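# Cap the tube and stand it in the rack

## Task

Turn the cap onto the tube until it will not turn any further, then put the capped tube upright in the rack so that it stays there with nothing from the robot supporting it; finally open the hands and move them away.

## Robot and tools

ROBOT. Two arms, left_arm and right_arm, face each other across a table. left_arm's base is on the +y side. The names do not match image sides. Each arm carries an identical five-finger right hand, so the hands are not mirrored and every hand number means the same on both.

WORLD FRAME. Results use one frame for both arms: origin on the table top halfway between the arm bases, table surface at z = 0, +z up. Positions are in metres, orientations are quaternions (w, x, y, z), velocities in m/s and rad/s. Printed positions may be a little wrong at long reach.

HAND POINT. Each arm is steered by a point 0.05 m in front of the palm, where index pad and thumb tip meet in a pinch. Its axes: +z runs along the straightened fingers, +y points out of the palm, +x crosses the palm toward the little finger. Straight fingers extend 0.06 to 0.07 m past the point. A rigid bracket on the little-finger side of the wrist sticks out 0.03 m beyond the point along +y and 0.11 m across the palm, and it can strike objects.

ROW LAYOUT. Both motion tools use a row of 28 numbers, each from -1 to 1, always filled for both arms. Order: left_arm dx, dy, dz, rx, ry, rz, then left_gripper little, ring, middle, index, thumb_bend, thumb_turn, force_limit, speed; then the same 14 for right_arm and right_gripper.
- dx..rz are an offset, not a pose. They are measured from the hand point's measured pose at the start of the action (for execute_actions) or from the pose in the latest result that shows one (for move), along the hand point's own axes. 1.0 equals 0.6 m or 180 degrees. rx, ry, rz form a single rotation vector.
- The six finger numbers are absolute targets: +1 open/straight, -1 curled shut. thumb_turn +1 is beside the palm, -1 across in front of it. A pinch is roughly index -0.22, thumb_bend -0.75, thumb_turn -0.57.
- force_limit maps linearly from about 0 N (-1) to 10 N (+1) at the fingertip, 15 N for the two thumb motors. It only stops closing motors.
- speed maps from nearly still (-1) to full (+1). At full speed a complete finger stroke takes 0.6 s.
- No value means "unchanged". To leave a hand alone, resend the eight hand numbers it last received. Before any have been sent, use its hand_measured six values plus hand_force_limit and hand_speed.

TOOLS.
- execute_actions(actions): a list of actions, each a table of up to 15 rows. Each row lasts one control step (1/30 s). A short table repeats its final row until 15 steps have passed. Every row is an offset from the same start pose of that action, not from the previous row. An empty list just returns state and images.
- move(target, speed, stop_force, blocking): target is one 28-number row. The hand points travel straight toward their targets and all arrive together, over 0.5 to 10 s. Motion is cut off at 10 s. speed is the top path speed in m/s, from 0.002 to 0.5 (default 0.25); turning is capped at twice that value in rad/s. The hand numbers are sent when the move starts.
- stop_force (N, 9 to 40, one value for both arms): an arm's path ends when the wrist sensor feels that much extra push against the motion for two steps. That arm then backs up two steps and holds. Use it with slow speeds for approaching contact. It is not reliable if the hand rotates during the move. Leave it out when pulling away from something. It is not allowed with blocking=false.
- blocking=false returns after 0.5 s while the arm keeps going. Call wait(0) or stop before sending anything else.
- wait(seconds): 0 to 10 s; the arms keep their last command.
- stop: brakes a running move.
- zoom_image(camera, region): camera is cam_low, cam_left_wrist or cam_right_wrist. region is [x0, y0, x1, y1] in pixels of that 504x504 image, at most 504 by 504.
- show_instructions: shows the reference image.
- finished_scene(scene): pass the current scene's number once the goal is met and stable. This cannot be undone.

MOTION LIMITS. Each control step clips the commanded pose to within 100 mm and 16 degrees of the measured pose. If both cannot be met, position wins. The arm trails commands by about 0.17 s. Large moves may end short of the target, so send the rest in the next call.

RESULTS. The state line gives each hand point's position, quaternion and velocities. "Hand target" lines show what the controller is now driving toward. "pose unreachable" means a clearance check altered or blocked that arm. A move adds a "move:" line per arm:
- done: arrived and at rest.
- off_target: stopped away from its pose.
- moving, held (a check blocked the last step) or fault.
- contact: stop_force ended the path.
limits=paced means a pose was clipped. limits=held means some steps were blocked; the arm may then jump faster than the set speed. Distances to target are also given.

HAND FEEDBACK. Each hand reports six values, in motor order, for each of these: hand_measured (position on the target scale), hand_stopped_by (moving, target, force, stalled, fault) and hand_load_n (N, positive when pushed open). A dropped grip shows as loads near 0. A motor starts only when its target changes by 0.01 or more. It then locks where it stops and holds at least 15 N. To grip tighter, raise force_limit and send a target further closed. For a gentle grip, close with speed -0.9 or lower. Turn the thumb in front of the palm before reaching: the wrap grip then fits objects 0.035 to 0.08 m wide.

SENSORS. Wrist force and torque are given in the end-effector axes. They carry an offset of up to about 4 N and saturate near 50 N. Joint torque readings include drive effort and drift. MOTOR HOT appears from 70 °C; at 85 °C the arm brakes until it cools.

SUGGESTED ORDER. Hold the tube with one hand and the cap with the other. Twist the cap in steps, regripping between turns, until it stops turning. Move the tube upright into the rack. Open the hand slowly and confirm the tube stands on its own, then withdraw both hands.

AVOID.
- Contact torque at a joint's limit (wrist joints 26 N m, others 139 N m) or any outside force of 150 N halts that arm for 10 s.
- Stiff arms fault easily if a target goes past a firm contact without stop_force.
- Never let the arms collide or press on each other.
- Do not drop, slam or push objects hard, and never let anything leave the table.

Each tool is called after "Emit:" by a JSON object that holds its "fn" and its "kwargs".

Reference images:

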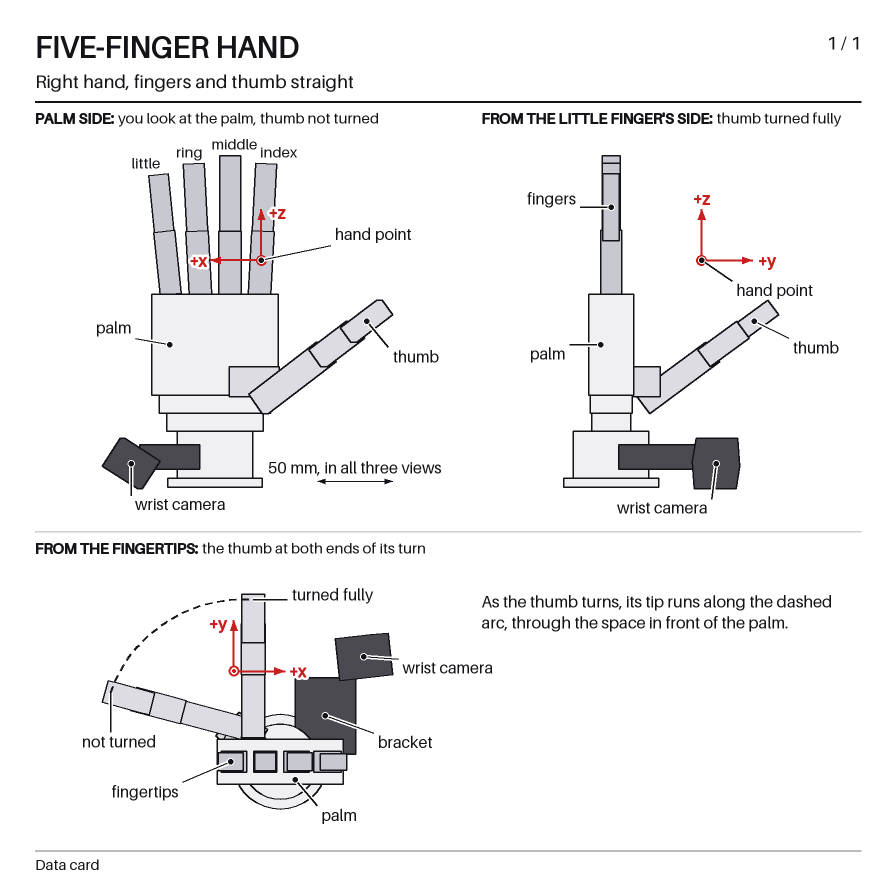

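## Session

Emit:
{"fn": "execute_actions", "kwargs": {"actions": []}}

Scene clock: 0.00 s.
left_arm: end_effector_position=(+0.2911, +0.4851, +0.4802) hand_measured=(+1.000, +1.000, +1.000, +1.000, +1.000, +1.000) hand_load_n=(+0.0, +0.0, +0.0, +0.0, +0.0, +0.0) hand_stopped_by=(target, target, target, target, target, target) hand_force_limit=0.00 hand_speed=-0.80 end_effector_quat_wxyz=(-0.007, +0.371, +0.929, +0.010) end_effector_velocity=(+0.000, -0.000, -0.000) end_effector_angular_velocity=(+0.001, +0.000, +0.000) | right_arm: end_effector_position=(+0.0668, -0.3231, +0.4836) hand_measured=(+1.000, +1.000, +1.000, +1.000, +1.000, +1.000) hand_load_n=(+0.0, +0.0, +0.0, +0.0, +0.0, +0.0) hand_stopped_by=(target, target, target, target, target, target) hand_force_limit=0.00 hand_speed=-0.80 end_effector_quat_wxyz=(+0.009, -0.387, +0.922, -0.003) end_effector_velocity=(+0.000, +0.000, -0.000) end_effector_angular_velocity=(-0.000, -0.001, -0.000)
Joint positions: left_arm=[ 0.565 -1.748  1.364  1.978  1.564 -1.903] | right_arm=[-1.188 -1.733  1.329  1.957  1.579 -1.906]
Joint velocities: left_arm=[ 0.     0.001  0.     0.    -0.    -0.   ] | right_arm=[-0.     0.     0.    -0.001  0.    -0.   ]
Joint torques (N m, as the arm reports them, + toward a larger angle): no reading
Motor temperatures (°C, as the motors report them): left_arm=[27 27 27 34 28 38] | right_arm=[29 28 29 37 37 37]
Wrist force (N, on the end effector, along its own x y z axes, offset not removed): no reading
Wrist torque (N m, same axes, about the end effector's origin, offset not removed): no reading
Hand target (left_arm): +0.291, +0.485, +0.480; -0.007, +0.371, +0.929, +0.010
Hand target (right_arm): +0.067, -0.323, +0.484; +0.009, -0.387, +0.922, -0.003

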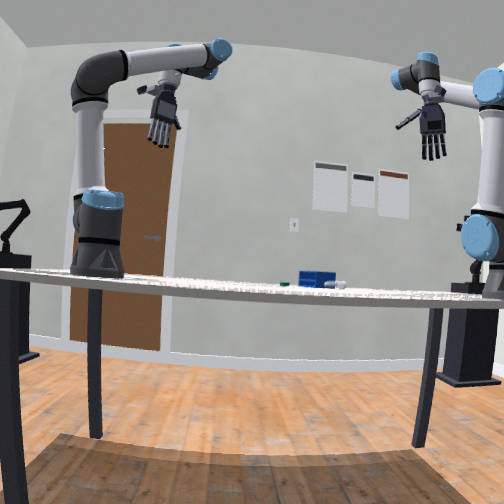

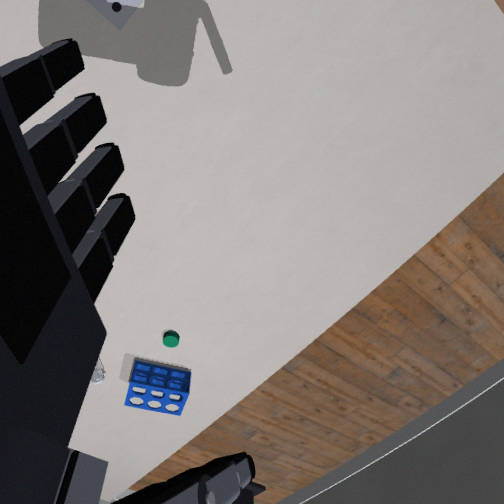

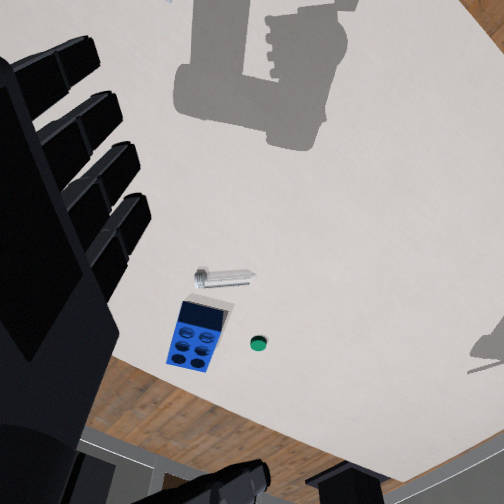

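Emit:
{"fn": "zoom_image", "kwargs": {"camera": "cam_right_wrist", "region": [150, 250, 290, 390]}}

Emit:
{"fn": "zoom_image", "kwargs": {"camera": "cam_low", "region": [270, 255, 360, 300]}}

Region (150, 250, 290, 390) of cam_right_wrist's 504x504 image, scaled by 3.600, with more detail than that image has.

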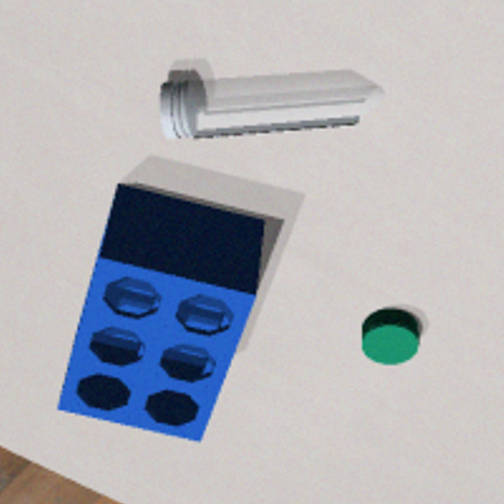

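Region (270, 255, 360, 300) of cam_low's 504x504 image, scaled by 5.600, with more detail than that image has.

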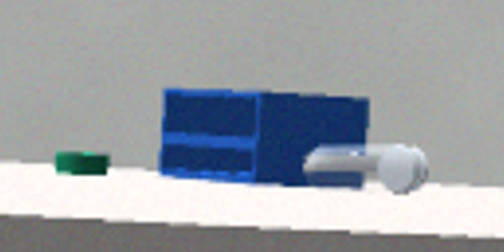

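Emit:
{"fn": "move", "kwargs": {"target": [-0.517,-0.28,0.467,0.281,-0.281,-0.44,1,1,0.3,0.3,0,-1,0,0.5,-0.523,-0.17,0.467,0.286,-0.272,-0.426,0.3,0.3,0.3,0.3,0,-1,0,0.5]}}

Scene clock: 6.80 s.
left_arm: end_effector_position=(+0.3980, +0.1565, +0.1912) hand_measured=(+1.000, +1.000, +0.300, +0.300, +0.000, -1.000) hand_load_n=(+0.0, +0.0, +0.0, +0.0, +0.0, +0.0) hand_stopped_by=(target, target, target, target, target, target) hand_force_limit=0.00 hand_speed=0.50 end_effector_quat_wxyz=(-0.213, +0.330, -0.782, +0.485) end_effector_velocity=(+0.001, -0.001, -0.001) end_effector_angular_velocity=(-0.005, -0.002, +0.006) | right_arm: end_effector_position=(+0.3646, -0.1711, +0.2091) hand_measured=(+0.300, +0.300, +0.300, +0.300, +0.000, -1.000) hand_load_n=(+0.0, +0.0, +0.0, +0.0, +0.0, +0.0) hand_stopped_by=(target, target, target, target, target, target) hand_force_limit=0.00 hand_speed=0.50 end_effector_quat_wxyz=(+0.495, -0.770, +0.335, -0.224) end_effector_velocity=(+0.001, +0.001, -0.000) end_effector_angular_velocity=(+0.002, -0.006, +0.007)
Joint positions: left_arm=[ 0.327 -1.522  1.903  0.147  1.063 -3.404] | right_arm=[-1.231 -1.523  1.862  0.103  1.28  -3.289]
Joint velocities: left_arm=[-0.002  0.003  0.001 -0.007 -0.007 -0.003] | right_arm=[-0.002  0.001  0.001 -0.008 -0.008 -0.005]
Joint torques (N m, as the arm reports them, + toward a larger angle): left_arm=[-11.02 -11.22  -9.22  -1.83  -2.52  -2.67] | right_arm=[ -8.8  -12.09  -8.49  -2.07  -2.82  -2.44]
Motor temperatures (°C, as the motors report them): left_arm=[27 27 27 34 28 38] | right_arm=[29 28 29 37 37 37]
Wrist force (N, on the end effector, along its own x y z axes, offset not removed): left_arm=[-1.0 -1.5 1.6] | right_arm=[-1.5 -1.3 5.3]
Wrist torque (N m, same axes, about the end effector's origin, offset not removed): left_arm=[-0.54 0.00 -0.18] | right_arm=[-0.39 0.28 -0.07]
Hand target (left_arm): +0.398, +0.156, +0.191; +0.213, -0.330, +0.782, -0.485
Hand target (right_arm): +0.365, -0.171, +0.209; -0.496, +0.770, -0.335, +0.224
Off the commanded pose (left_arm): 0.001 m, 0 deg.
Off the commanded pose (right_arm): 0.001 m, 0 deg.
move: done
camera_calibration (this result's frames):
cam_left_wrist: T_world_to_cam=[[-0.2426, 0.433649, -0.867809, 0.193795], [0.271174, 0.889188, 0.368524, -0.312798], [0.931456, -0.145923, -0.333312, -0.153954], [0, 0, 0, 1]] pos_world=[0.275238, 0.171632, 0.232136]
cam_right_wrist: T_world_to_cam=[[-0.369864, -0.184681, -0.910546, 0.292517], [-0.898765, 0.319451, 0.300286, 0.320925], [0.235418, 0.929432, -0.284138, 0.258792], [0, 0, 0, 1]] pos_world=[0.335703, -0.289027, 0.243513]

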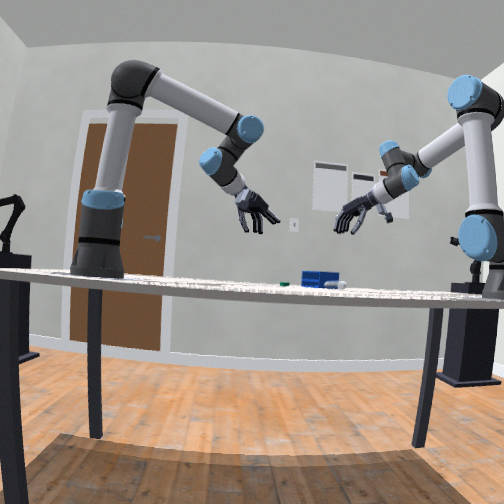

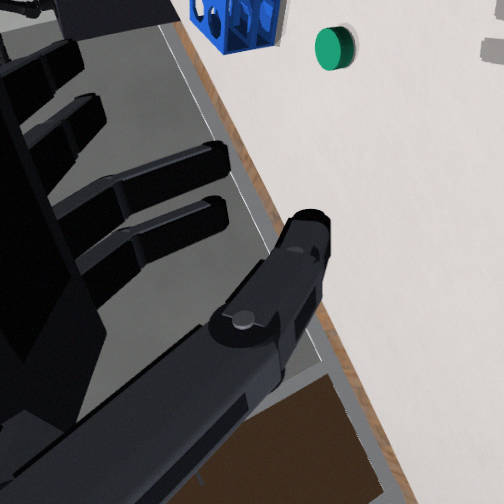

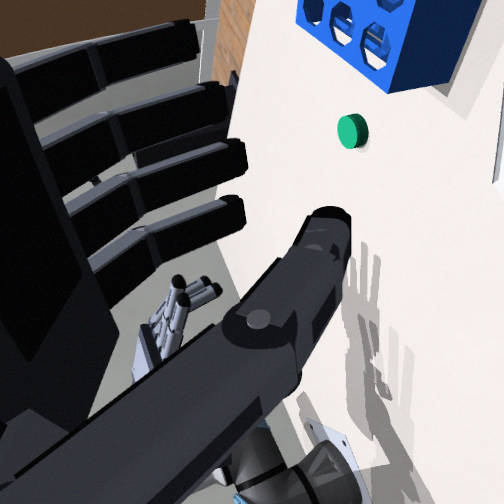

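Emit:
{"fn": "zoom_image", "kwargs": {"camera": "cam_low", "region": [220, 170, 410, 300]}}

Region (220, 170, 410, 300) of cam_low's 504x504 image, scaled by 2.653, with more detail than that image has; it fills the top 345 rows of this view, and the rest is white.

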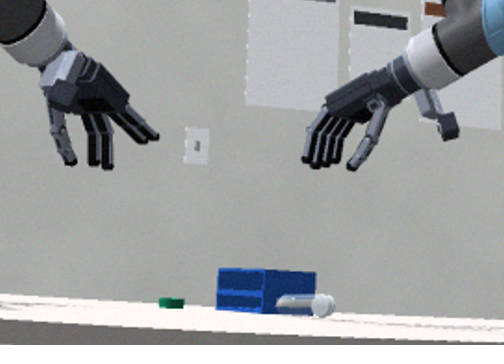

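Emit:
{"fn": "move", "kwargs": {"target": [0.048,0.057,0.357,0,0,0,-1,-1,0.3,0.3,0,-1,0,0.5,-0.015,0.168,0.15,0,0,0,0.3,0.3,0.3,0.3,0,-1,0,0.5], "speed": 0.15}}

Emit:
{"fn": "zoom_image", "kwargs": {"camera": "cam_low", "region": [240, 220, 400, 300]}}

Scene clock: 11.50 s.
left_arm: end_effector_position=(+0.5074, +0.0148, +0.0656) hand_measured=(-1.000, -1.000, +0.300, +0.300, +0.000, -1.000) hand_load_n=(+0.0, +0.0, +0.0, +0.0, +0.0, +0.0) hand_stopped_by=(target, target, target, target, target, target) hand_force_limit=0.00 hand_speed=0.50 end_effector_quat_wxyz=(-0.213, +0.329, -0.782, +0.485) end_effector_velocity=(+0.001, -0.002, -0.001) end_effector_angular_velocity=(-0.000, +0.001, +0.000) | right_arm: end_effector_position=(+0.3894, -0.1380, +0.0802) hand_measured=(+0.300, +0.300, +0.300, +0.300, +0.000, -1.000) hand_load_n=(+0.0, +0.0, +0.0, +0.0, +0.0, +0.0) hand_stopped_by=(target, target, target, target, target, target) hand_force_limit=0.00 hand_speed=0.50 end_effector_quat_wxyz=(+0.495, -0.770, +0.335, -0.224) end_effector_velocity=(+0.000, +0.001, -0.001) end_effector_angular_velocity=(+0.001, -0.000, +0.001)
Joint positions: left_arm=[ 0.468 -0.991  1.529 -0.044  1.186 -3.326] | right_arm=[-1.179 -1.276  1.937 -0.226  1.327 -3.266]
Joint velocities: left_arm=[ 0.001  0.005 -0.006  0.001  0.001 -0.   ] | right_arm=[ 0.001  0.003 -0.001 -0.002 -0.     0.001]
Joint torques (N m, as the arm reports them, + toward a larger angle): left_arm=[ 11.91 -31.94 -30.22   2.09   1.54   2.63] | right_arm=[  8.39 -19.9  -28.18  -2.21   2.78   2.3 ]
Motor temperatures (°C, as the motors report them): left_arm=[27 27 27 34 28 38] | right_arm=[29 28 29 37 37 37]
Wrist force (N, on the end effector, along its own x y z axes, offset not removed): left_arm=[1.5 -1.4 1.6] | right_arm=[1.1 -5.6 2.0]
Wrist torque (N m, same axes, about the end effector's origin, offset not removed): left_arm=[-0.49 -0.44 0.09] | right_arm=[-0.73 -0.07 0.01]
Hand target (left_arm): +0.508, +0.015, +0.065; +0.213, -0.329, +0.782, -0.485
Hand target (right_arm): +0.389, -0.138, +0.080; -0.495, +0.770, -0.335, +0.224
Off the commanded pose (left_arm): 0.001 m, 0 deg.
Off the commanded pose (right_arm): 0.000 m, 0 deg.
move: done
camera_calibration (this result's frames):
cam_left_wrist: T_world_to_cam=[[-0.241964, 0.433715, -0.867954, 0.172446], [0.270934, 0.889155, 0.368779, -0.170062], [0.931691, -0.145927, -0.332652, -0.318525], [0, 0, 0, 1]] pos_world=[0.384568, 0.0299373, 0.106433]
cam_right_wrist: T_world_to_cam=[[-0.369946, -0.184658, -0.910517, 0.190475], [-0.89874, 0.319437, 0.300377, 0.371371], [0.235386, 0.929442, -0.284134, 0.185609], [0, 0, 0, 1]] pos_world=[0.360542, -0.25597, 0.114617]

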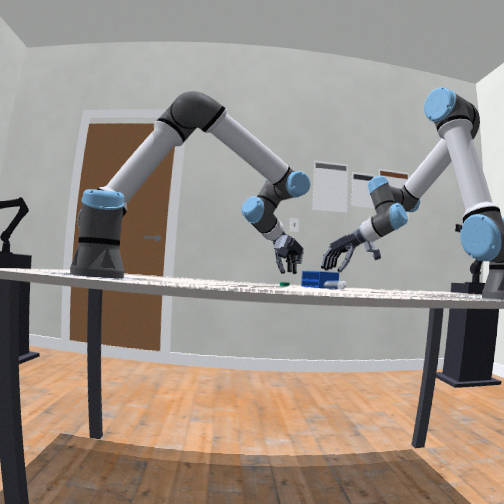

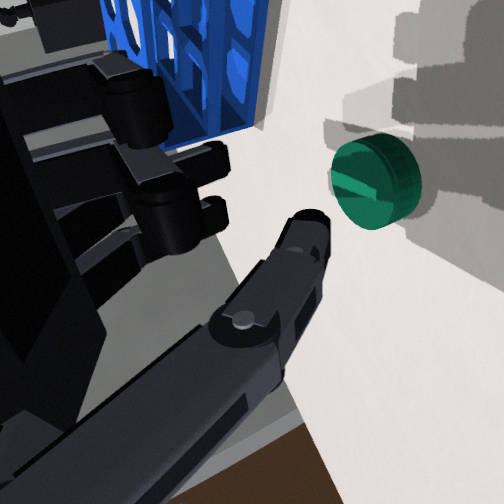

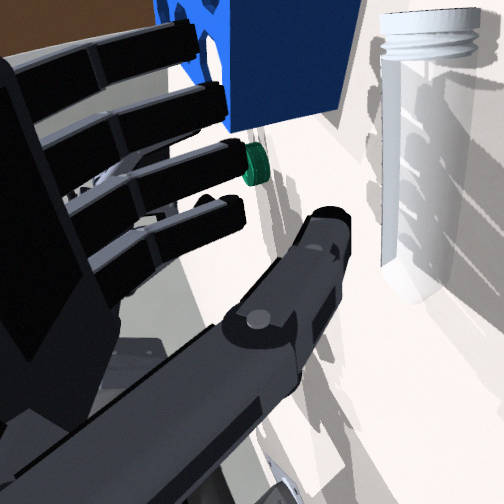

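Region (240, 220, 400, 300) of cam_low's 504x504 image, scaled by 3.150, with more detail than that image has.

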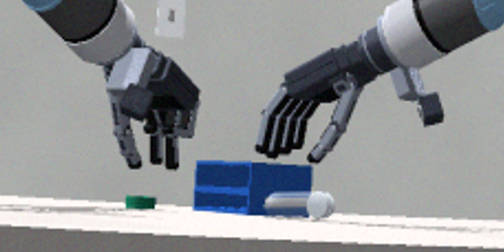

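Emit:
{"fn": "move", "kwargs": {"target": [0,0.013,-0.029,0,0,0,-1,-1,0.3,0.3,0,-1,0,0.5,0.008,0.042,-0.032,0,0,0,0.3,0.3,0.3,0.3,0,-1,0,0.5], "speed": 0.05}}

Emit:
{"fn": "move", "kwargs": {"target": [0,0.052,0.025,0,0,0,-1,-1,0.3,0.3,0,-1,0,0.5,0,0.052,0.023,0,0,0,0.3,0.3,0.3,0.3,0,-1,0,0.5], "speed": 0.03}}

Emit:
{"fn": "zoom_image", "kwargs": {"camera": "cam_low", "region": [250, 240, 370, 300]}}

Scene clock: 14.73 s.
left_arm: end_effector_position=(+0.4937, +0.0279, +0.0662) hand_measured=(-1.000, -1.000, +0.300, +0.300, +0.000, -1.000) hand_load_n=(+0.0, +0.0, +0.0, +0.0, +0.0, +0.0) hand_stopped_by=(target, target, target, target, target, target) hand_force_limit=0.00 hand_speed=0.50 end_effector_quat_wxyz=(-0.213, +0.330, -0.782, +0.485) end_effector_velocity=(-0.001, +0.001, -0.000) end_effector_angular_velocity=(+0.000, -0.000, -0.000) | right_arm: end_effector_position=(+0.3723, -0.1603, +0.0653) hand_measured=(+0.300, +0.300, +0.300, +0.300, +0.000, -1.000) hand_load_n=(+0.0, +0.0, +0.0, +0.0, +0.0, +0.0) hand_stopped_by=(target, target, target, target, target, target) hand_force_limit=0.00 hand_speed=0.50 end_effector_quat_wxyz=(+0.495, -0.770, +0.335, -0.224) end_effector_velocity=(-0.001, -0.001, -0.001) end_effector_angular_velocity=(+0.000, -0.002, +0.001)
Joint positions: left_arm=[ 0.453 -1.03   1.592 -0.066  1.173 -3.334] | right_arm=[-1.213 -1.309  2.033 -0.285  1.297 -3.281]
Joint velocities: left_arm=[-0.002 -0.002  0.005 -0.002 -0.001 -0.   ] | right_arm=[-0.002 -0.002  0.007 -0.006 -0.002 -0.002]
Joint torques (N m, as the arm reports them, + toward a larger angle): left_arm=[ -9.4  -50.33  -7.06  -2.33  -1.92  -2.59] | right_arm=[ -9.18 -34.46  -4.22  -2.13  -2.78  -2.39]
Motor temperatures (°C, as the motors report them): left_arm=[27 27 27 34 28 38] | right_arm=[29 28 29 37 37 37]
Wrist force (N, on the end effector, along its own x y z axes, offset not removed): left_arm=[1.4 -0.4 1.8] | right_arm=[1.8 -2.6 2.1]
Wrist torque (N m, same axes, about the end effector's origin, offset not removed): left_arm=[-0.40 -0.43 0.08] | right_arm=[-0.48 -0.17 0.08]
Hand target (left_arm): +0.494, +0.028, +0.066; +0.213, -0.330, +0.782, -0.485
Hand target (right_arm): +0.372, -0.160, +0.065; -0.495, +0.770, -0.335, +0.224
Off the commanded pose (left_arm): 0.000 m, 0 deg.
Off the commanded pose (right_arm): 0.000 m, 0 deg.
move: done
camera_calibration (this result's frames):
cam_left_wrist: T_world_to_cam=[[-0.242048, 0.433716, -0.86793, 0.164081], [0.270963, 0.889156, 0.368757, -0.178236], [0.931661, -0.14592, -0.332739, -0.303633], [0, 0, 0, 1]] pos_world=[0.370894, 0.0430086, 0.107106]
cam_right_wrist: T_world_to_cam=[[-0.369962, -0.184733, -0.910495, 0.166417], [-0.89873, 0.31948, 0.300361, 0.367634], [0.235398, 0.929412, -0.28422, 0.206104], [0, 0, 0, 1]] pos_world=[0.343455, -0.278264, 0.099678]

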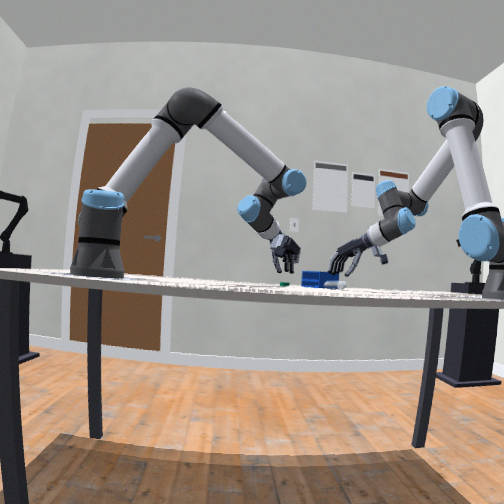

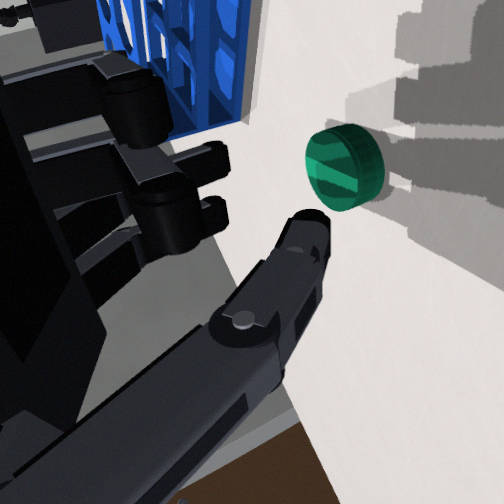

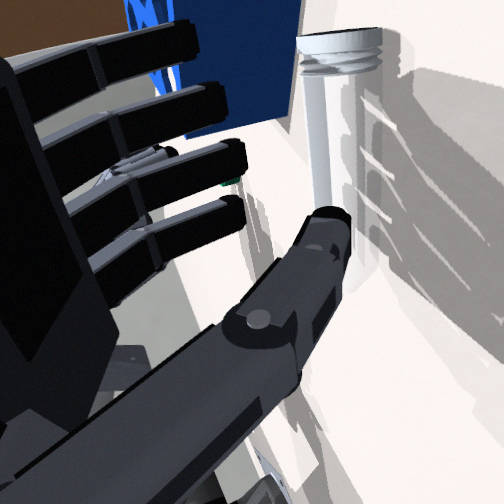

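Scene clock: 16.23 s.
left_arm: end_effector_position=(+0.4939, +0.0285, +0.0318) hand_measured=(-1.000, -1.000, +0.300, +0.300, +0.000, -1.000) hand_load_n=(+0.0, +0.0, +0.0, +0.0, +0.0, +0.0) hand_stopped_by=(target, target, target, target, target, target) hand_force_limit=0.00 hand_speed=0.50 end_effector_quat_wxyz=(-0.213, +0.330, -0.782, +0.485) end_effector_velocity=(-0.000, -0.000, -0.002) end_effector_angular_velocity=(+0.001, -0.001, -0.001) | right_arm: end_effector_position=(+0.3724, -0.1608, +0.0313) hand_measured=(+0.300, +0.300, +0.300, +0.300, +0.000, -1.000) hand_load_n=(+0.0, +0.0, +0.0, +0.0, +0.0, +0.0) hand_stopped_by=(target, target, target, target, target, target) hand_force_limit=0.00 hand_speed=0.50 end_effector_quat_wxyz=(+0.495, -0.770, +0.335, -0.224) end_effector_velocity=(-0.000, -0.000, -0.002) end_effector_angular_velocity=(-0.001, +0.000, -0.000)
Joint positions: left_arm=[ 0.454 -0.985  1.622 -0.141  1.173 -3.334] | right_arm=[-1.214 -1.247  2.064 -0.378  1.296 -3.282]
Joint velocities: left_arm=[-0.     0.003  0.001 -0.004  0.     0.001] | right_arm=[-0.     0.004  0.001 -0.004  0.    -0.   ]
Joint torques (N m, as the arm reports them, + toward a larger angle): left_arm=[ 11.79 -32.46  -5.93  -2.13   1.39   2.64] | right_arm=[ -9.25 -18.14  -2.81  -2.06  -2.84  -1.99]
Motor temperatures (°C, as the motors report them): left_arm=[27 27 27 34 28 38] | right_arm=[29 28 29 37 37 37]
Wrist force (N, on the end effector, along its own x y z axes, offset not removed): left_arm=[0.9 -1.5 1.3] | right_arm=[-0.9 -4.9 2.3]
Wrist torque (N m, same axes, about the end effector's origin, offset not removed): left_arm=[-0.50 -0.39 0.00] | right_arm=[-0.54 0.03 0.28]
Hand target (left_arm): +0.494, +0.028, +0.032; +0.213, -0.330, +0.782, -0.485
Hand target (right_arm): +0.372, -0.161, +0.031; -0.495, +0.770, -0.335, +0.224
Off the commanded pose (left_arm): 0.000 m, 0 deg.
Off the commanded pose (right_arm): 0.000 m, 0 deg.
move: done
camera_calibration (this result's frames):
cam_left_wrist: T_world_to_cam=[[-0.242058, 0.433723, -0.867924, 0.133966], [0.270962, 0.889154, 0.368762, -0.166128], [0.931659, -0.145913, -0.332749, -0.315158], [0, 0, 0, 1]] pos_world=[0.371062, 0.0436238, 0.0726653]
cam_right_wrist: T_world_to_cam=[[-0.369961, -0.184768, -0.910489, 0.135467], [-0.898733, 0.319479, 0.300352, 0.378029], [0.235387, 0.929405, -0.284252, 0.196843], [0, 0, 0, 1]] pos_world=[0.343531, -0.278689, 0.0657522]

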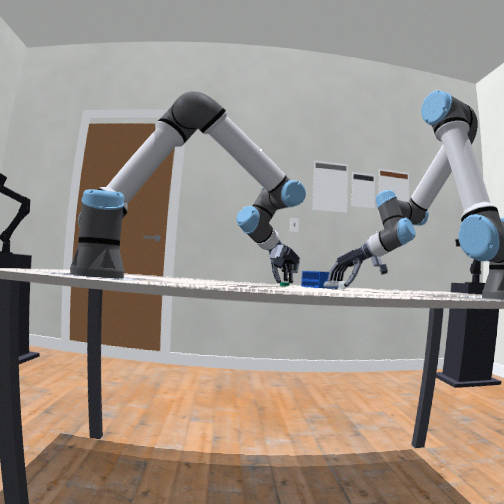

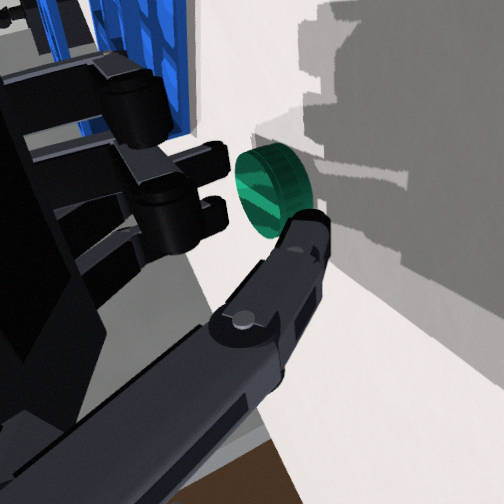

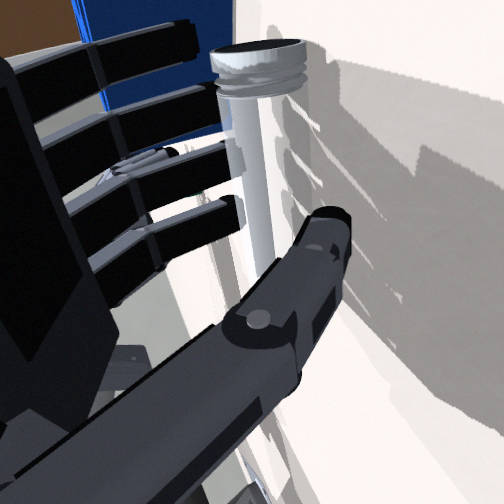

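Region (250, 240, 370, 300) of cam_low's 504x504 image, scaled by 4.200, with more detail than that image has.

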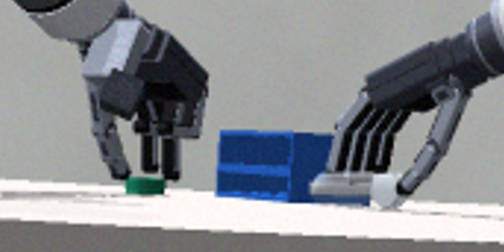

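Emit:
{"fn": "move", "kwargs": {"target": [0,0.018,0.0087,0,0,0,-1,-1,0.3,0.3,0,-1,0,0.5,0,0.016,0.007,0,0,0,0.3,0.3,0.3,0.3,0,-1,0,0.5], "speed": 0.015}}

Emit:
{"fn": "move", "kwargs": {"target": [0,0,0,0,0,0,-1,-1,-0.3,-0.3,0,-1,0,-0.85,0,0,0,0,0,0,0.3,0.2,-0.3,-0.3,0,-1,0.3,-0.85]}}

Emit:
{"fn": "zoom_image", "kwargs": {"camera": "cam_low", "region": [250, 240, 370, 300]}}

Scene clock: 17.50 s.
left_arm: end_effector_position=(+0.4940, +0.0287, +0.0201) hand_measured=(-1.000, -1.000, +0.300, +0.300, +0.000, -1.000) hand_load_n=(+0.0, +0.0, +0.0, +0.0, -0.5, +0.0) hand_stopped_by=(target, target, target, target, target, target) hand_force_limit=0.00 hand_speed=0.50 end_effector_quat_wxyz=(-0.213, +0.330, -0.782, +0.485) end_effector_velocity=(+0.000, -0.000, -0.002) end_effector_angular_velocity=(-0.001, +0.000, +0.000) | right_arm: end_effector_position=(+0.3724, -0.1609, +0.0211) hand_measured=(+0.300, +0.300, +0.300, +0.300, +0.000, -1.000) hand_load_n=(+0.0, +0.0, +0.0, +0.0, +0.0, +0.0) hand_stopped_by=(target, target, target, target, target, target) hand_force_limit=0.00 hand_speed=0.50 end_effector_quat_wxyz=(+0.495, -0.770, +0.335, -0.224) end_effector_velocity=(+0.000, +0.000, -0.002) end_effector_angular_velocity=(+0.001, -0.000, -0.000)
Joint positions: left_arm=[ 0.454 -0.968  1.631 -0.166  1.174 -3.334] | right_arm=[-1.214 -1.227  2.072 -0.406  1.295 -3.282]
Joint velocities: left_arm=[ 0.     0.004  0.001 -0.005  0.    -0.   ] | right_arm=[-0.     0.005  0.002 -0.007 -0.     0.001]
Joint torques (N m, as the arm reports them, + toward a larger angle): left_arm=[ 10.89 -29.09  -5.71  -2.22   1.43   2.54] | right_arm=[ -9.08 -19.04  -2.95  -2.13  -2.72  -2.29]
Motor temperatures (°C, as the motors report them): left_arm=[27 27 27 34 28 38] | right_arm=[29 28 29 37 37 37]
Wrist force (N, on the end effector, along its own x y z axes, offset not removed): left_arm=[1.2 -4.3 -0.9] | right_arm=[-0.2 -4.1 -3.0]
Wrist torque (N m, same axes, about the end effector's origin, offset not removed): left_arm=[-0.66 -0.41 -0.04] | right_arm=[-0.47 0.26 -0.05]
Hand target (left_arm): +0.494, +0.029, +0.020; +0.213, -0.330, +0.782, -0.485
Hand target (right_arm): +0.372, -0.161, +0.021; -0.495, +0.770, -0.335, +0.224
Off the commanded pose (left_arm): 0.000 m, 0 deg.
Off the commanded pose (right_arm): 0.000 m, 0 deg.
move: done
camera_calibration (this result's frames):
cam_left_wrist: T_world_to_cam=[[-0.242052, 0.433707, -0.867934, 0.123725], [0.270953, 0.889161, 0.368751, -0.161989], [0.931663, -0.145912, -0.332737, -0.319107], [0, 0, 0, 1]] pos_world=[0.371139, 0.0438123, 0.0609393]
cam_right_wrist: T_world_to_cam=[[-0.369974, -0.184782, -0.910481, 0.126096], [-0.89873, 0.319482, 0.30036, 0.381152], [0.235381, 0.929401, -0.284269, 0.194077], [0, 0, 0, 1]] pos_world=[0.343522, -0.278847, 0.0554953]

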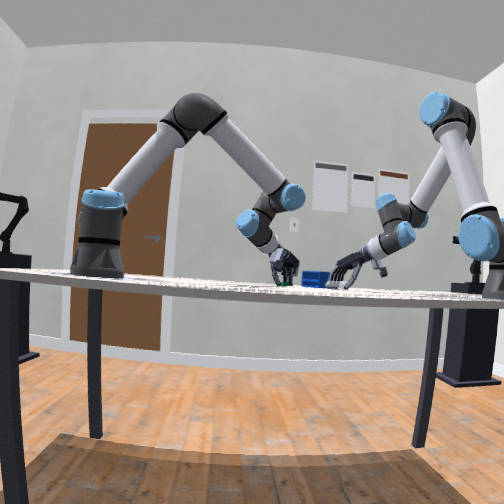

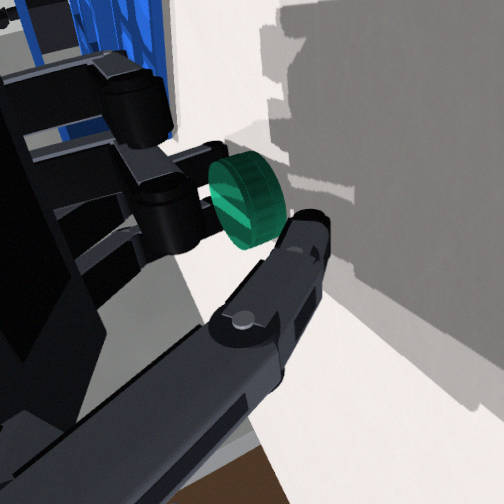

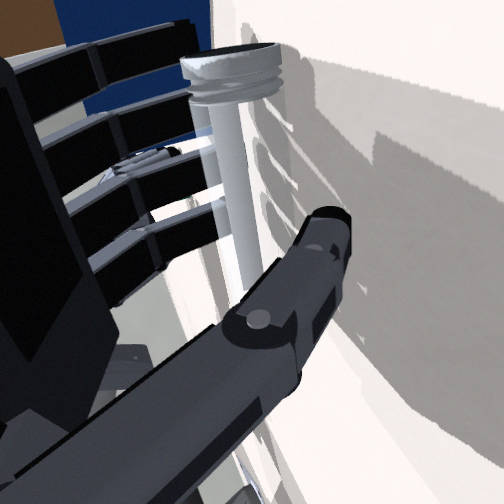

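Scene clock: 19.17 s.
left_arm: end_effector_position=(+0.4940, +0.0287, +0.0201) hand_measured=(-1.000, -1.000, +0.236, +0.012, +0.000, -1.000) hand_load_n=(+0.0, +0.0, +3.0, +7.0, +1.5, -0.5) hand_stopped_by=(target, target, force, force, target, target) hand_force_limit=0.00 hand_speed=-0.85 end_effector_quat_wxyz=(-0.213, +0.330, -0.782, +0.485) end_effector_velocity=(-0.000, +0.000, -0.002) end_effector_angular_velocity=(+0.002, +0.001, -0.000) | right_arm: end_effector_position=(+0.3724, -0.1609, +0.0211) hand_measured=(+0.300, +0.200, -0.030, -0.046, +0.006, -1.000) hand_load_n=(+0.0, +0.0, +4.0, +7.5, +9.0, -1.5) hand_stopped_by=(target, target, force, force, target, target) hand_force_limit=0.30 hand_speed=-0.85 end_effector_quat_wxyz=(+0.495, -0.770, +0.335, -0.224) end_effector_velocity=(+0.000, -0.000, +0.000) end_effector_angular_velocity=(-0.000, -0.001, -0.000)
Joint positions: left_arm=[ 0.454 -0.968  1.631 -0.166  1.174 -3.334] | right_arm=[-1.214 -1.227  2.072 -0.406  1.295 -3.282]
Joint velocities: left_arm=[-0.     0.003 -0.    -0.     0.    -0.   ] | right_arm=[ 0.    -0.001  0.    -0.     0.001 -0.001]
Joint torques (N m, as the arm reports them, + toward a larger angle): left_arm=[  8.59 -42.34 -22.71   2.95   1.45   2.02] | right_arm=[ -6.44 -31.86 -19.41   1.6   -2.34  -2.28]
Motor temperatures (°C, as the motors report them): left_arm=[27 27 27 34 28 38] | right_arm=[29 28 29 37 37 37]
Wrist force (N, on the end effector, along its own x y z axes, offset not removed): left_arm=[-0.2 -11.0 1.8] | right_arm=[1.7 -3.7 -2.9]
Wrist torque (N m, same axes, about the end effector's origin, offset not removed): left_arm=[-0.40 -0.44 -0.14] | right_arm=[0.05 -0.15 -0.06]
Hand target (left_arm): +0.494, +0.029, +0.020; +0.213, -0.330, +0.782, -0.485
Hand target (right_arm): +0.372, -0.161, +0.021; -0.495, +0.770, -0.335, +0.224
Off the commanded pose (left_arm): 0.000 m, 0 deg.
Off the commanded pose (right_arm): 0.000 m, 0 deg.
move: done
camera_calibration (this result's frames):
cam_left_wrist: T_world_to_cam=[[-0.242046, 0.433706, -0.867936, 0.123727], [0.270949, 0.889162, 0.368752, -0.161993], [0.931665, -0.145911, -0.33273, -0.319108], [0, 0, 0, 1]] pos_world=[0.371142, 0.0438153, 0.0609457]
cam_right_wrist: T_world_to_cam=[[-0.369901, -0.184747, -0.910517, 0.126126], [-0.898754, 0.319471, 0.3003, 0.381167], [0.235404, 0.929412, -0.284215, 0.194065], [0, 0, 0, 1]] pos_world=[0.343546, -0.278837, 0.0555314]

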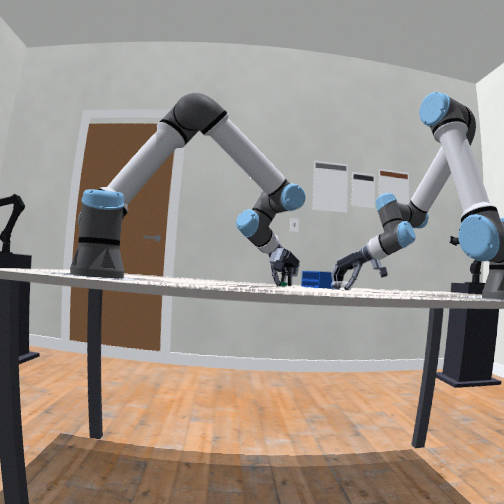

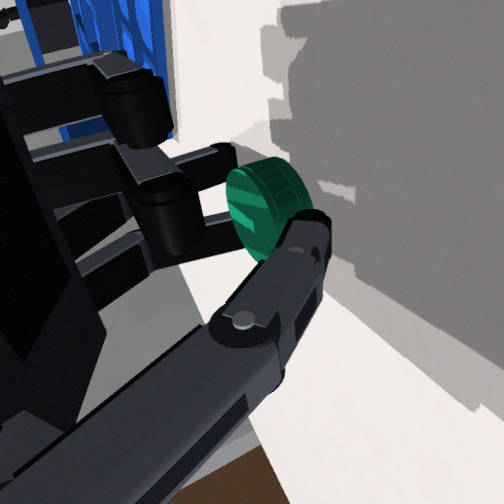

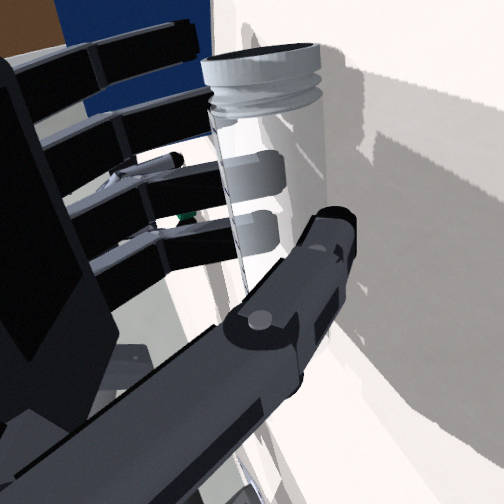

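Region (250, 240, 370, 300) of cam_low's 504x504 image, scaled by 4.200, with more detail than that image has.

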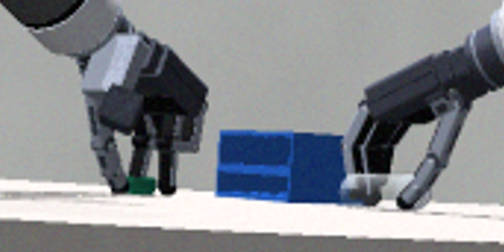

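Left middle hit the table. Loosen the index, raise 4 mm, reclose.

Emit:
{"fn": "move", "kwargs": {"target": [0,-0.006,-0.003,0,0,0,-1,-1,-0.3,0.08,0,-1,0,-0.5,0,-0.03,-0.0135,0,0,0,1,1,-0.3,-0.3,0,-1,0.3,-0.5], "speed": 0.03}}

Emit:
{"fn": "move", "kwargs": {"target": [0,0,0,0,0,0,-1,-1,0.08,0.08,0,-1,0,-0.85,0,-0.05,-0.022,0,0,0,1,1,-0.3,-0.3,0,-1,0.3,-0.5], "speed": 0.06}}

Emit:
{"fn": "move", "kwargs": {"target": [0,0,0,0,0,0,-1,-1,-0.3,-0.3,0,-1,0,-0.85,0,-0.08,-0.036,0,0,0,1,1,-0.3,-0.3,0,-1,0.3,-0.5], "speed": 0.08}}

Scene clock: 20.67 s.
left_arm: end_effector_position=(+0.4939, +0.0287, +0.0241) hand_measured=(-1.000, -1.000, +0.236, +0.080, +0.000, -1.000) hand_load_n=(+0.0, +0.0, +0.0, +0.0, +0.0, +0.0) hand_stopped_by=(target, target, force, target, target, target) hand_force_limit=0.00 hand_speed=-0.50 end_effector_quat_wxyz=(-0.213, +0.330, -0.782, +0.485) end_effector_velocity=(-0.000, -0.000, -0.000) end_effector_angular_velocity=(+0.000, +0.000, -0.000) | right_arm: end_effector_position=(+0.3723, -0.1607, +0.0408) hand_measured=(+1.000, +1.000, -0.030, -0.046, +0.006, -1.000) hand_load_n=(+0.0, +0.0, +4.0, +7.0, +9.5, -1.5) hand_stopped_by=(target, target, force, force, target, target) hand_force_limit=0.30 hand_speed=-0.50 end_effector_quat_wxyz=(+0.495, -0.770, +0.335, -0.224) end_effector_velocity=(+0.000, -0.000, +0.000) end_effector_angular_velocity=(+0.001, +0.000, -0.000)
Joint positions: left_arm=[ 0.454 -0.974  1.628 -0.157  1.173 -3.334] | right_arm=[-1.214 -1.265  2.057 -0.352  1.296 -3.282]
Joint velocities: left_arm=[-0.  0. -0.  0.  0. -0.] | right_arm=[-0.    -0.001 -0.     0.001 -0.     0.001]
Joint torques (N m, as the arm reports them, + toward a larger angle): left_arm=[ -9.58 -51.92 -28.53   1.78  -2.2   -0.96] | right_arm=[  8.93 -36.66 -26.63   1.35   2.74   1.27]
Motor temperatures (°C, as the motors report them): left_arm=[27 27 27 34 28 38] | right_arm=[29 28 29 37 37 37]
Wrist force (N, on the end effector, along its own x y z axes, offset not removed): left_arm=[0.9 -2.1 1.6] | right_arm=[2.3 -2.9 0.1]
Wrist torque (N m, same axes, about the end effector's origin, offset not removed): left_arm=[-0.72 -0.36 -0.02] | right_arm=[-0.49 0.08 0.28]
Hand target (left_arm): +0.494, +0.029, +0.024; +0.213, -0.330, +0.782, -0.485
Hand target (right_arm): +0.372, -0.161, +0.041; -0.495, +0.770, -0.335, +0.224
Off the commanded pose (left_arm): 0.000 m, 0 deg.
Off the commanded pose (right_arm): 0.000 m, 0 deg.
move: done
camera_calibration (this result's frames):
cam_left_wrist: T_world_to_cam=[[-0.242011, 0.433746, -0.867926, 0.127194], [0.270932, 0.889145, 0.368805, -0.163451], [0.931679, -0.145894, -0.332699, -0.317741], [0, 0, 0, 1]] pos_world=[0.371099, 0.0438049, 0.0649645]
cam_right_wrist: T_world_to_cam=[[-0.369921, -0.184722, -0.910514, 0.144065], [-0.898744, 0.319476, 0.300324, 0.375064], [0.235411, 0.929415, -0.284198, 0.199551], [0, 0, 0, 1]] pos_world=[0.343402, -0.278677, 0.0752443]

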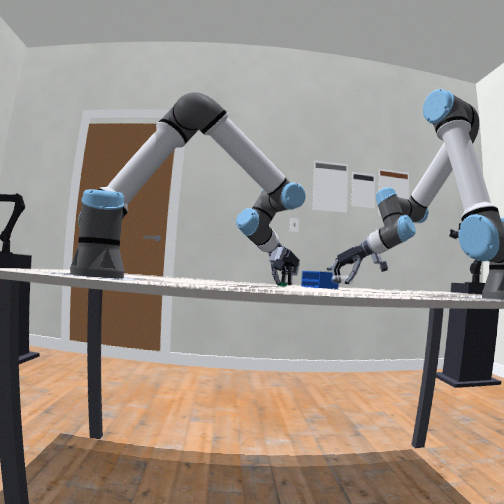

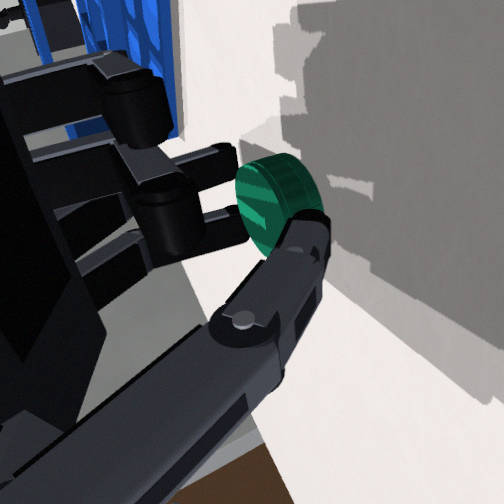

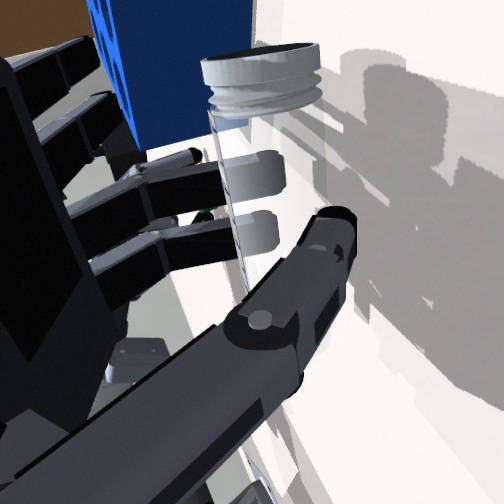

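Scene clock: 21.63 s.
left_arm: end_effector_position=(+0.4939, +0.0286, +0.0241) hand_measured=(-1.000, -1.000, +0.080, +0.080, +0.000, -1.000) hand_load_n=(+0.0, +0.0, +0.0, +0.0, +0.0, +0.0) hand_stopped_by=(target, target, target, target, target, target) hand_force_limit=0.00 hand_speed=-0.85 end_effector_quat_wxyz=(-0.213, +0.329, -0.782, +0.485) end_effector_velocity=(+0.000, -0.000, +0.001) end_effector_angular_velocity=(-0.001, -0.001, +0.000) | right_arm: end_effector_position=(+0.3722, -0.1603, +0.0734) hand_measured=(+1.000, +1.000, -0.030, -0.046, +0.006, -1.000) hand_load_n=(+0.0, +0.0, +4.0, +7.0, +9.5, -1.5) hand_stopped_by=(target, target, force, force, target, target) hand_force_limit=0.30 hand_speed=-0.50 end_effector_quat_wxyz=(+0.495, -0.770, +0.335, -0.224) end_effector_velocity=(+0.000, +0.000, +0.003) end_effector_angular_velocity=(+0.001, -0.001, +0.000)
Joint positions: left_arm=[ 0.454 -0.974  1.628 -0.157  1.173 -3.334] | right_arm=[-1.213 -1.323  2.025 -0.263  1.297 -3.281]
Joint velocities: left_arm=[ 0.    -0.001 -0.     0.    -0.     0.   ] | right_arm=[ 0.    -0.006 -0.003  0.008 -0.     0.   ]
Joint torques (N m, as the arm reports them, + toward a larger angle): left_arm=[ -7.06 -50.69 -28.17   1.32  -2.07  -1.04] | right_arm=[  7.69 -35.76 -27.68   1.73   2.61  -0.06]
Motor temperatures (°C, as the motors report them): left_arm=[27 27 27 34 28 38] | right_arm=[29 28 29 37 37 37]
Wrist force (N, on the end effector, along its own x y z axes, offset not removed): left_arm=[0.6 -0.8 0.8] | right_arm=[-3.5 -1.2 -0.5]
Wrist torque (N m, same axes, about the end effector's origin, offset not removed): left_arm=[-0.40 -0.32 0.00] | right_arm=[0.04 0.43 -0.17]
Hand target (left_arm): +0.494, +0.029, +0.024; +0.213, -0.330, +0.782, -0.485
Hand target (right_arm): +0.372, -0.160, +0.074; -0.495, +0.770, -0.335, +0.224
Off the commanded pose (left_arm): 0.000 m, 0 deg.
Off the commanded pose (right_arm): 0.000 m, 0 deg.
move: done
camera_calibration (this result's frames):
cam_left_wrist: T_world_to_cam=[[-0.242006, 0.433749, -0.867926, 0.127194], [0.270939, 0.889143, 0.368805, -0.163449], [0.931679, -0.145902, -0.332697, -0.317735], [0, 0, 0, 1]] pos_world=[0.371094, 0.043801, 0.0649666]
cam_right_wrist: T_world_to_cam=[[-0.369956, -0.184613, -0.910522, 0.173783], [-0.898721, 0.319483, 0.300385, 0.365102], [0.235441, 0.929435, -0.284111, 0.208366], [0, 0, 0, 1]] pos_world=[0.343359, -0.278224, 0.107762]

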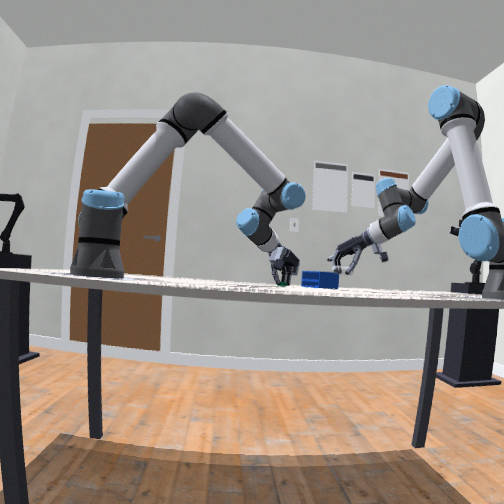

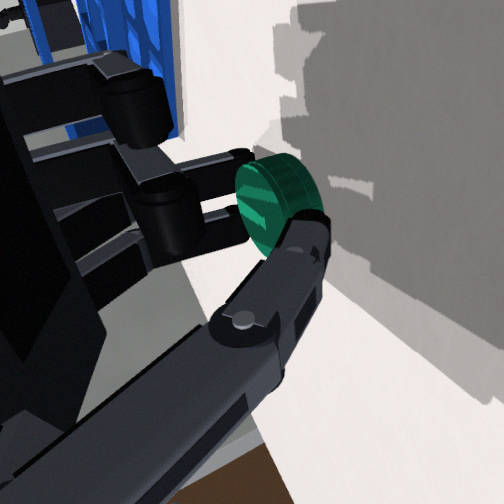

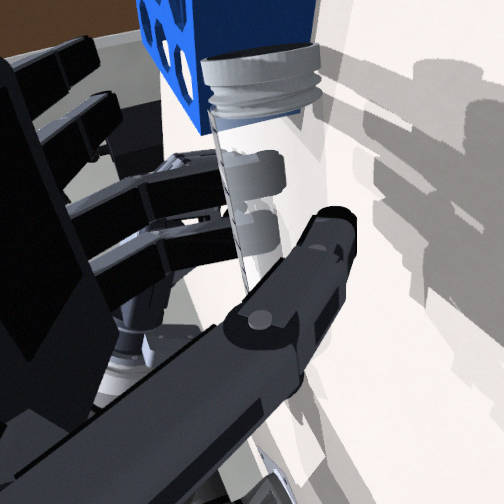

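Scene clock: 22.73 s.
left_arm: end_effector_position=(+0.4939, +0.0286, +0.0241) hand_measured=(-1.000, -1.000, +0.058, +0.008, +0.002, -1.000) hand_load_n=(+0.0, +0.0, +3.0, +5.5, +4.0, -0.5) hand_stopped_by=(target, target, force, force, target, target) hand_force_limit=0.00 hand_speed=-0.85 end_effector_quat_wxyz=(-0.213, +0.330, -0.782, +0.485) end_effector_velocity=(+0.000, -0.000, +0.000) end_effector_angular_velocity=(-0.001, +0.000, +0.000) | right_arm: end_effector_position=(+0.3718, -0.1599, +0.1258) hand_measured=(+1.000, +1.000, -0.030, -0.046, +0.006, -1.000) hand_load_n=(+0.0, +0.0, +4.0, +7.0, +9.5, -1.5) hand_stopped_by=(target, target, force, force, target, target) hand_force_limit=0.30 hand_speed=-0.50 end_effector_quat_wxyz=(+0.495, -0.770, +0.335, -0.224) end_effector_velocity=(-0.000, -0.000, +0.002) end_effector_angular_velocity=(-0.003, -0.000, +0.001)
Joint positions: left_arm=[ 0.454 -0.974  1.628 -0.157  1.173 -3.334] | right_arm=[-1.211 -1.402  1.961 -0.12   1.298 -3.28 ]
Joint velocities: left_arm=[-0.    -0.001 -0.     0.    -0.    -0.   ] | right_arm=[ 0.    -0.004 -0.004  0.009  0.    -0.003]
Joint torques (N m, as the arm reports them, + toward a larger angle): left_arm=[ -7.04 -42.33 -21.99   1.28  -0.97  -0.98] | right_arm=[  2.94 -32.59 -29.32   1.55   2.61  -2.43]
Motor temperatures (°C, as the motors report them): left_arm=[27 27 27 34 28 38] | right_arm=[29 28 29 37 37 37]
Wrist force (N, on the end effector, along its own x y z axes, offset not removed): left_arm=[1.4 -5.2 -0.8] | right_arm=[2.1 -2.0 -2.7]
Wrist torque (N m, same axes, about the end effector's origin, offset not removed): left_arm=[-0.31 -0.52 0.02] | right_arm=[-0.09 0.03 -0.01]
Hand target (left_arm): +0.494, +0.029, +0.024; +0.213, -0.329, +0.782, -0.485
Hand target (right_arm): +0.372, -0.160, +0.126; -0.495, +0.770, -0.335, +0.224
Off the commanded pose (left_arm): 0.000 m, 0 deg.
Off the commanded pose (right_arm): 0.000 m, 0 deg.
move: done
camera_calibration (this result's frames):
cam_left_wrist: T_world_to_cam=[[-0.241987, 0.4337, -0.867956, 0.127225], [0.270911, 0.889167, 0.368768, -0.163439], [0.931692, -0.145901, -0.332661, -0.317742], [0, 0, 0, 1]] pos_world=[0.371102, 0.0437881, 0.0649962]
cam_right_wrist: T_world_to_cam=[[-0.369968, -0.184516, -0.910537, 0.221448], [-0.898714, 0.319462, 0.300427, 0.348857], [0.235449, 0.929461, -0.284018, 0.222928], [0, 0, 0, 1]] pos_world=[0.342964, -0.277789, 0.160146]

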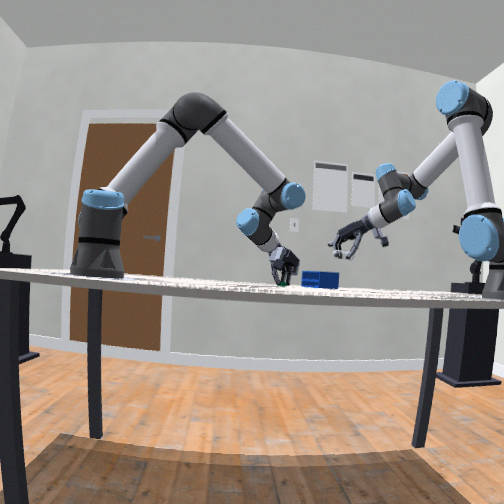

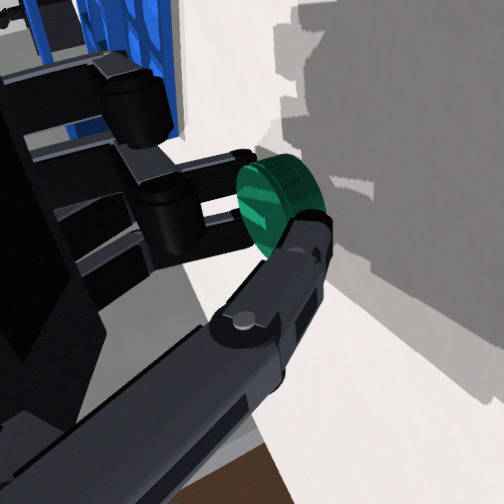

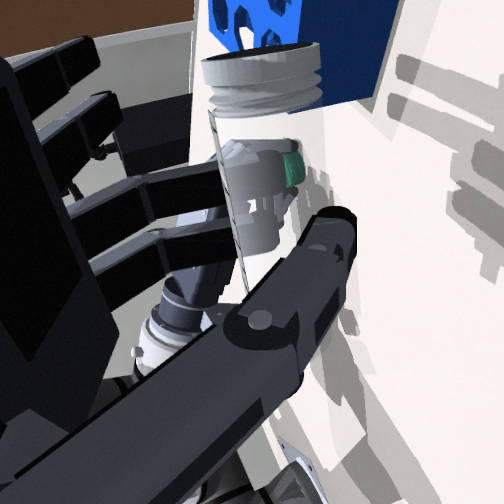

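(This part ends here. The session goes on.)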